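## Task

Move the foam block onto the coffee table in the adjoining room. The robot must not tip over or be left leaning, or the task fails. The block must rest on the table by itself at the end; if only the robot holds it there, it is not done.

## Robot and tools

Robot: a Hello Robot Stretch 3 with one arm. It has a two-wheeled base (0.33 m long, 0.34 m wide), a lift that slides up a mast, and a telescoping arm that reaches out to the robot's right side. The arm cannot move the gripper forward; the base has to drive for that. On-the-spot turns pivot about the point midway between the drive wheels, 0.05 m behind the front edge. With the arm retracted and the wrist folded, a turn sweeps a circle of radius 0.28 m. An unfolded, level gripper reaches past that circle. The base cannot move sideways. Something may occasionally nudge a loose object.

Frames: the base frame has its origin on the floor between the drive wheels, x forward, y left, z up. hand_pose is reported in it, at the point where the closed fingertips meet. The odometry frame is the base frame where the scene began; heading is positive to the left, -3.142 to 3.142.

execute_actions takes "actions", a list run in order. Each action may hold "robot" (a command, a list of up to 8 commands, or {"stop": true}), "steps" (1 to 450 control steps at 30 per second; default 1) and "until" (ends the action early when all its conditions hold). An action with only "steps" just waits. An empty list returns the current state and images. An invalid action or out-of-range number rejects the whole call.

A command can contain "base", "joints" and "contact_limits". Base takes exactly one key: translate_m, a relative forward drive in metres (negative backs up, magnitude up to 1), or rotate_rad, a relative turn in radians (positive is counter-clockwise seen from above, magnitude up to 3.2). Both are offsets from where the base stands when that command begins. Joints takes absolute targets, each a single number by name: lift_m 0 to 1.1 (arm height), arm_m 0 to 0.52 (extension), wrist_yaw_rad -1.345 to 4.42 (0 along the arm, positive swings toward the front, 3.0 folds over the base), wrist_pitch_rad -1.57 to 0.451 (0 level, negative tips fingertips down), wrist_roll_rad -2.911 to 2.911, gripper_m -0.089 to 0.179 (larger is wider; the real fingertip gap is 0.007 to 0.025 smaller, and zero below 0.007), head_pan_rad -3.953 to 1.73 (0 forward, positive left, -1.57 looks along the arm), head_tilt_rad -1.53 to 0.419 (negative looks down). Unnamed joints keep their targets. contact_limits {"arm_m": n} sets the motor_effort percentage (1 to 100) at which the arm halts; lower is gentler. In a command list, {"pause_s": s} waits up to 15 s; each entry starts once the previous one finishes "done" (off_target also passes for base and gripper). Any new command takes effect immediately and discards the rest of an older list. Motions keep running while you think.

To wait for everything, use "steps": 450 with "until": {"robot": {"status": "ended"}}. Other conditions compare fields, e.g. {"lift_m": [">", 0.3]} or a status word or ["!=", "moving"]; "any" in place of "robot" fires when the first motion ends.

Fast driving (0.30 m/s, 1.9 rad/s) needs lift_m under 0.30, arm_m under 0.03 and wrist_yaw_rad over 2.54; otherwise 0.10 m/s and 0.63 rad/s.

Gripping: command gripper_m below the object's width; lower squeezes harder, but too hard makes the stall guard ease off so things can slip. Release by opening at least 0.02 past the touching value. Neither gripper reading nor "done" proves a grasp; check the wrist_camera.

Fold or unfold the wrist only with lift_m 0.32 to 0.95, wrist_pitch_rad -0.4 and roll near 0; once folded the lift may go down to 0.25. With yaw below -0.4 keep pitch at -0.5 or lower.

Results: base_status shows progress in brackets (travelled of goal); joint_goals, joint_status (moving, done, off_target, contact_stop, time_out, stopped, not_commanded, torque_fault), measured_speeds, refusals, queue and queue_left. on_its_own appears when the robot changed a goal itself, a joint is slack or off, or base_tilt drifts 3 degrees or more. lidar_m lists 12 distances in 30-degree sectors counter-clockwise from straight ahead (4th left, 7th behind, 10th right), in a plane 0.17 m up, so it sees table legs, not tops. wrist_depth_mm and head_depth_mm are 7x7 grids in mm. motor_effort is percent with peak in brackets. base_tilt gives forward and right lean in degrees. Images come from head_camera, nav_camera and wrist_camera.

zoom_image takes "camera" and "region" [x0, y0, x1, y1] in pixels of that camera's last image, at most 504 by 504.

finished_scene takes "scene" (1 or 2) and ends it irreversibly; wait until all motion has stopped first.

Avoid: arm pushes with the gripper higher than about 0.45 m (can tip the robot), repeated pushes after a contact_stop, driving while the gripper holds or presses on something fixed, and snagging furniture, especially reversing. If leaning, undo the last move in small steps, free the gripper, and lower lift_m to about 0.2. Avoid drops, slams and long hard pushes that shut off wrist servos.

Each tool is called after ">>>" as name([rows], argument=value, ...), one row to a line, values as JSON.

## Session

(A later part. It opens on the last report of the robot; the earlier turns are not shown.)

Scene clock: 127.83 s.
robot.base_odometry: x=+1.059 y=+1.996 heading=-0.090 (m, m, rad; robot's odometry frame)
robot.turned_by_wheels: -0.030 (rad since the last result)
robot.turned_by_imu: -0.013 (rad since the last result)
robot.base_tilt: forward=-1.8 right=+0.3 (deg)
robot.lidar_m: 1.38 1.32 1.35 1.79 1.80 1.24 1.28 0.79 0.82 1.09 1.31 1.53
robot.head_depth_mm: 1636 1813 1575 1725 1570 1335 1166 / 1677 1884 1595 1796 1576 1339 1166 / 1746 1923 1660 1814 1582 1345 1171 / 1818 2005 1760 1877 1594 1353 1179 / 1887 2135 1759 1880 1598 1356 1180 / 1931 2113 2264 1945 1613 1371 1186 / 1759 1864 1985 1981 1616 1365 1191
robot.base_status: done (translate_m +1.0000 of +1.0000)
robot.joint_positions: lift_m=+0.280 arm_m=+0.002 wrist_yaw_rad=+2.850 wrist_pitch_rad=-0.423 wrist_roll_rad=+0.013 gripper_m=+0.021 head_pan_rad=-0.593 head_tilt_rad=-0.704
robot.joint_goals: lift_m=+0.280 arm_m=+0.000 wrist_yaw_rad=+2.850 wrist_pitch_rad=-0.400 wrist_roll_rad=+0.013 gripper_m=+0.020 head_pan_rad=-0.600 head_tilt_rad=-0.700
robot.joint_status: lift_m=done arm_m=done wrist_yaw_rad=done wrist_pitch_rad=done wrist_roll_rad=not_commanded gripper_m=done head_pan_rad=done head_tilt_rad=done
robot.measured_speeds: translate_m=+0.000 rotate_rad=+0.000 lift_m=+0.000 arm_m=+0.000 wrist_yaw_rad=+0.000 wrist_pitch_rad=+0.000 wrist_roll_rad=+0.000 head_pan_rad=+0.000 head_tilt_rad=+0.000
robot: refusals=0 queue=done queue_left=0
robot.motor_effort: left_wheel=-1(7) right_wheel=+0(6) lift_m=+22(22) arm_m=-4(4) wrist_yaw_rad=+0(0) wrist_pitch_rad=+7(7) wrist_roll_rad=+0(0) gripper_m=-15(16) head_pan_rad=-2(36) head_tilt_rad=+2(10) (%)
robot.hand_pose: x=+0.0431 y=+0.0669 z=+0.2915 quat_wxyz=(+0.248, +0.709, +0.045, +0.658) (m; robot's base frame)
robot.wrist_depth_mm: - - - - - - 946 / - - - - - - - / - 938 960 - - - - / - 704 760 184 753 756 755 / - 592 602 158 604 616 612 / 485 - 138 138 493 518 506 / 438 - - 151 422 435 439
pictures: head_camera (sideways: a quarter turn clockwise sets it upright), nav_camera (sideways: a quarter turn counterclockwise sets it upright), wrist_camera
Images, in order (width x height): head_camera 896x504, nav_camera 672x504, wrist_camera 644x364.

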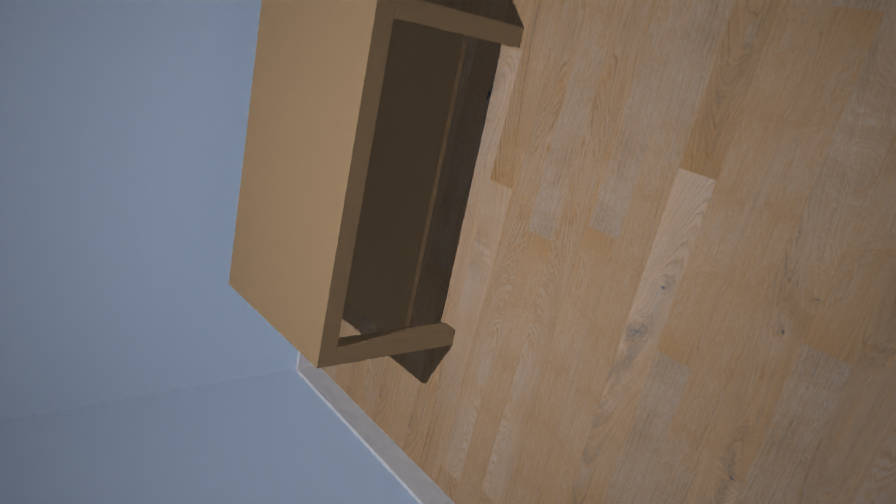

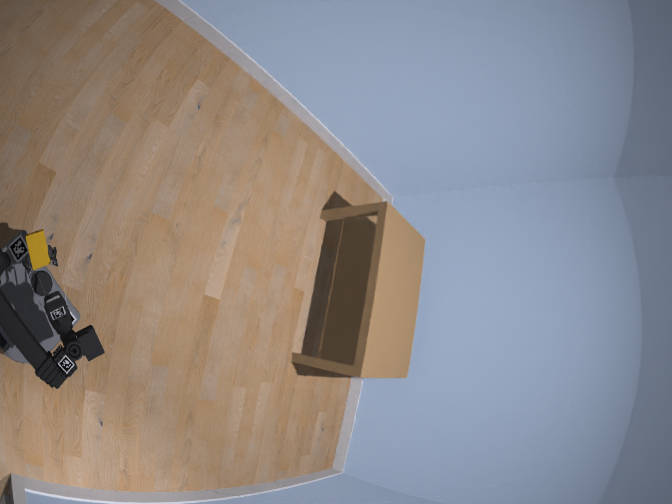

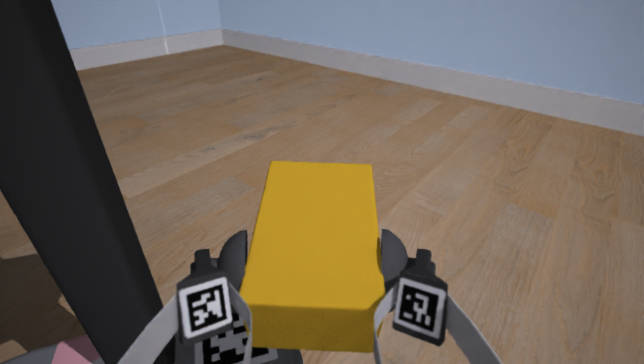

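>>> execute_actions([
  {"robot":[{"base":{"rotate_rad":-0.57}},{"base":{"translate_m":1.0},"joints":{"head_pan_rad":-1.57,"head_tilt_rad":-1.0}},{"base":{"rotate_rad":1.13}},{"joints":{"lift_m":0.58}},{"joints":{"wrist_yaw_rad":0,"wrist_pitch_rad":-0.6,"arm_m":0.27}}],"steps":450,"until":{"robot":{"status":"ended"}}},
  {"steps":450,"until":{"robot":{"status":"ended"}}},
])

Scene clock: 146.40 s.
robot.base_odometry: x=+1.849 y=+1.383 heading=+0.470 (m, m, rad; robot's odometry frame)
robot.turned_by_wheels: +0.560 (rad since the last result)
robot.turned_by_imu: +0.571 (rad since the last result)
robot.base_tilt: forward=-1.8 right=+0.4 (deg)
robot.lidar_m: 0.89 0.93 1.27 2.70 2.81 1.27 1.22 0.57 0.57 1.05 0.56 0.55
robot.head_depth_mm: 995 1180 1092 960 1165 1206 - / 991 1177 1098 970 - 1201 - / 988 1174 1124 - 1154 1200 - / 985 1167 1117 959 1158 1207 1109 / 983 1156 1111 977 915 1213 1103 / 978 1160 1117 982 920 1216 1107 / 983 1157 1124 987 922 1203 1111
robot.base_status: done (rotate_rad +1.1299 of +1.1300)
robot.joint_positions: lift_m=+0.580 arm_m=+0.270 wrist_yaw_rad=+0.002 wrist_pitch_rad=-0.613 wrist_roll_rad=+0.013 gripper_m=+0.021 head_pan_rad=-1.563 head_tilt_rad=-0.988
robot.joint_goals: lift_m=+0.580 arm_m=+0.270 wrist_yaw_rad=+0.000 wrist_pitch_rad=-0.600 wrist_roll_rad=+0.013 gripper_m=+0.020 head_pan_rad=-1.570 head_tilt_rad=-1.000
robot.joint_status: lift_m=done arm_m=done wrist_yaw_rad=done wrist_pitch_rad=done wrist_roll_rad=not_commanded gripper_m=done head_pan_rad=done head_tilt_rad=done
robot.measured_speeds: translate_m=+0.000 rotate_rad=+0.000 lift_m=+0.000 arm_m=+0.000 wrist_yaw_rad=+0.000 wrist_pitch_rad=+0.000 wrist_roll_rad=+0.000 head_pan_rad=+0.000 head_tilt_rad=+0.000
robot: refusals=0 queue=done queue_left=0
robot.motor_effort: left_wheel=-2(7) right_wheel=+2(8) lift_m=+25(25) arm_m=+7(10) wrist_yaw_rad=-2(3) wrist_pitch_rad=+4(7) wrist_roll_rad=+0(0) gripper_m=-16(15) head_pan_rad=-3(45) head_tilt_rad=-4(19) (%)
robot.hand_pose: x=-0.0212 y=-0.6102 z=+0.5514 quat_wxyz=(+0.670, +0.213, -0.678, -0.215) (m; robot's base frame)
robot.wrist_depth_mm: 494 506 494 504 507 518 514 / 553 544 555 553 552 558 575 / 405 400 405 409 416 416 420 / 339 340 339 185 346 349 351 / 293 292 295 158 300 299 301 / 255 259 138 139 257 263 262 / 229 229 221 152 230 234 235
pictures: head_camera (sideways: a quarter turn clockwise sets it upright), nav_camera (sideways: a quarter turn counterclockwise sets it upright), wrist_camera
Images, in order (width x height): head_camera 896x504, nav_camera 672x504, wrist_camera 644x364.

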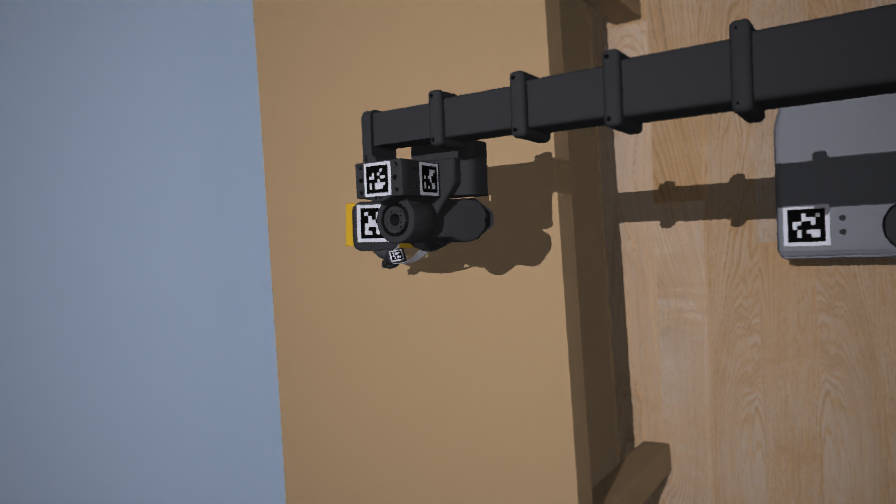

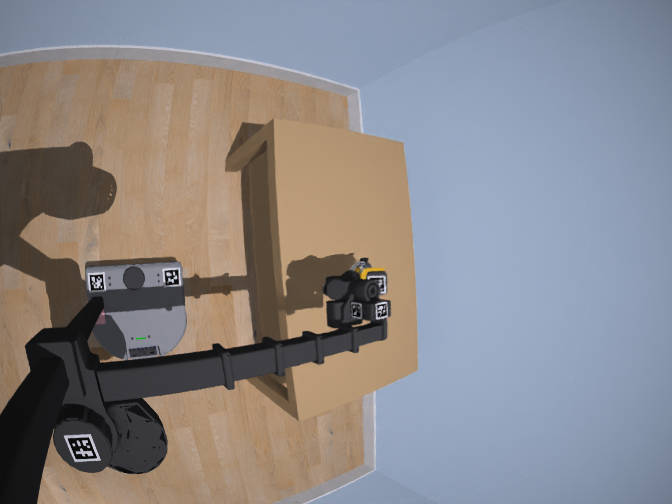

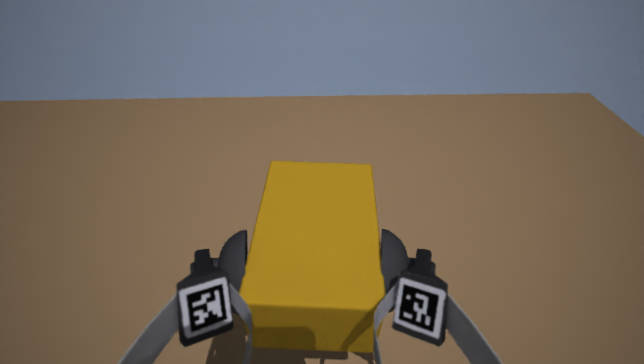

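>>> execute_actions([
  {"robot":[{"joints":{"lift_m":0.517}},{"joints":{"gripper_m":0.11}},{"joints":{"lift_m":0.59}}],"steps":450,"until":{"robot":{"status":"ended"}}},
])

>>> finished_scene(scene=2)

Scene clock: 153.90 s.
robot.base_odometry: x=+1.849 y=+1.383 heading=+0.470 (m, m, rad; robot's odometry frame)
robot.turned_by_wheels: +0.000 (rad since the last result)
robot.turned_by_imu: +0.000 (rad since the last result)
robot.base_tilt: forward=-1.8 right=+0.3 (deg)
robot.lidar_m: 0.89 0.93 1.27 2.70 2.80 1.27 1.22 0.57 0.57 1.05 0.56 0.55
robot.head_depth_mm: 995 1182 1090 960 1167 1201 - / 992 1174 1097 973 - 1202 - / 989 1169 1126 930 1157 1202 - / 986 1167 1116 962 1165 1208 1109 / 982 1161 1111 978 913 1209 1113 / 980 1158 1116 984 916 1214 1109 / 977 1156 1129 989 923 1202 1110
robot.base_status: done (rotate_rad +1.1299 of +1.1300)
robot.joint_positions: lift_m=+0.590 arm_m=+0.270 wrist_yaw_rad=+0.002 wrist_pitch_rad=-0.614 wrist_roll_rad=+0.013 gripper_m=+0.110 head_pan_rad=-1.563 head_tilt_rad=-0.988
robot.joint_goals: lift_m=+0.590 arm_m=+0.270 wrist_yaw_rad=+0.000 wrist_pitch_rad=-0.600 wrist_roll_rad=+0.013 gripper_m=+0.110 head_pan_rad=-1.570 head_tilt_rad=-1.000
robot.joint_status: lift_m=done arm_m=done wrist_yaw_rad=done wrist_pitch_rad=done wrist_roll_rad=not_commanded gripper_m=done head_pan_rad=done head_tilt_rad=done
robot.measured_speeds: translate_m=+0.000 rotate_rad=+0.000 lift_m=+0.000 arm_m=+0.000 wrist_yaw_rad=+0.000 wrist_pitch_rad=+0.000 wrist_roll_rad=+0.000 head_pan_rad=+0.000 head_tilt_rad=+0.000
robot: refusals=0 queue=done queue_left=0
robot.motor_effort: left_wheel=-2(2) right_wheel=+2(3) lift_m=+25(27) arm_m=+7(7) wrist_yaw_rad=-2(1) wrist_pitch_rad=+4(4) wrist_roll_rad=+0(0) gripper_m=+0(87) head_pan_rad=-2(4) head_tilt_rad=-4(4) (%)
robot.hand_pose: x=-0.0212 y=-0.6101 z=+0.5612 quat_wxyz=(+0.670, +0.213, -0.678, -0.215) (m; robot's base frame)
robot.wrist_depth_mm: 491 496 504 508 508 516 516 / 548 566 557 566 564 566 578 / 421 419 424 423 429 440 437 / 349 354 353 362 357 360 367 / 305 308 308 309 312 313 314 / 267 275 269 223 273 273 274 / 239 235 236 199 241 238 246
pictures: head_camera (sideways: a quarter turn clockwise sets it upright), nav_camera (sideways: a quarter turn counterclockwise sets it upright), wrist_camera
Images, in order (width x height): head_camera 896x504, nav_camera 672x504, wrist_camera 644x364.

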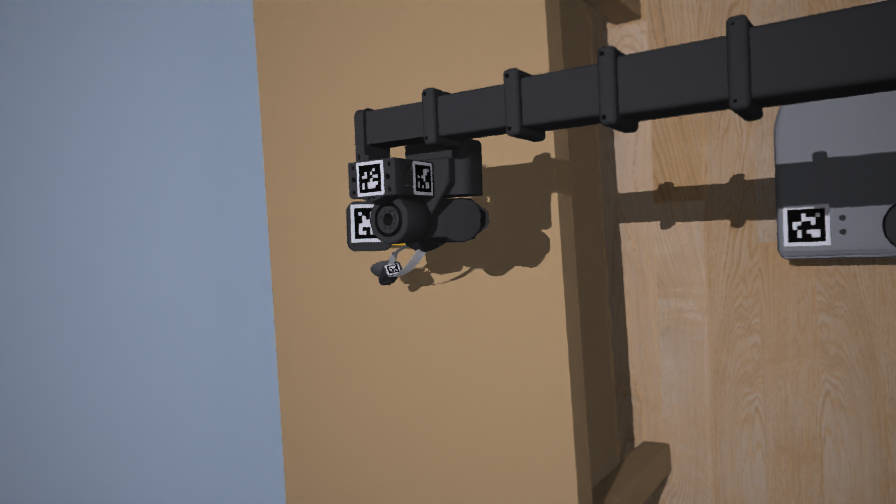

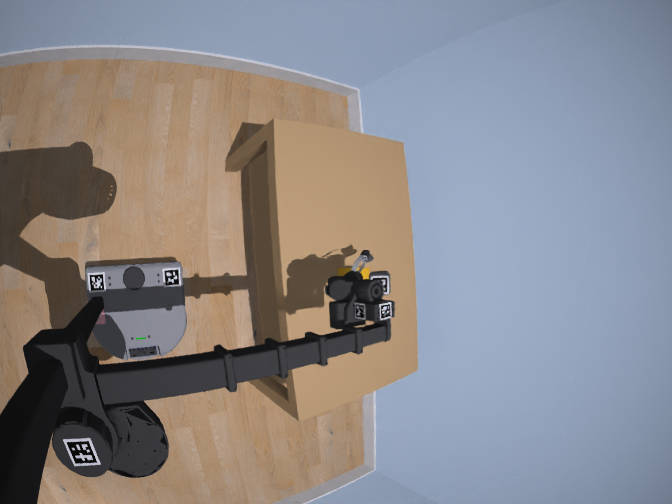

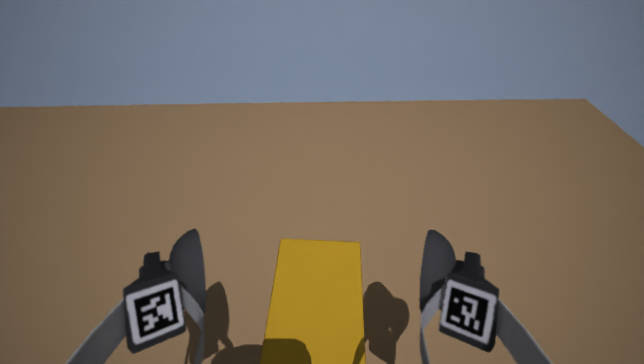

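The scene is finished: the task was done.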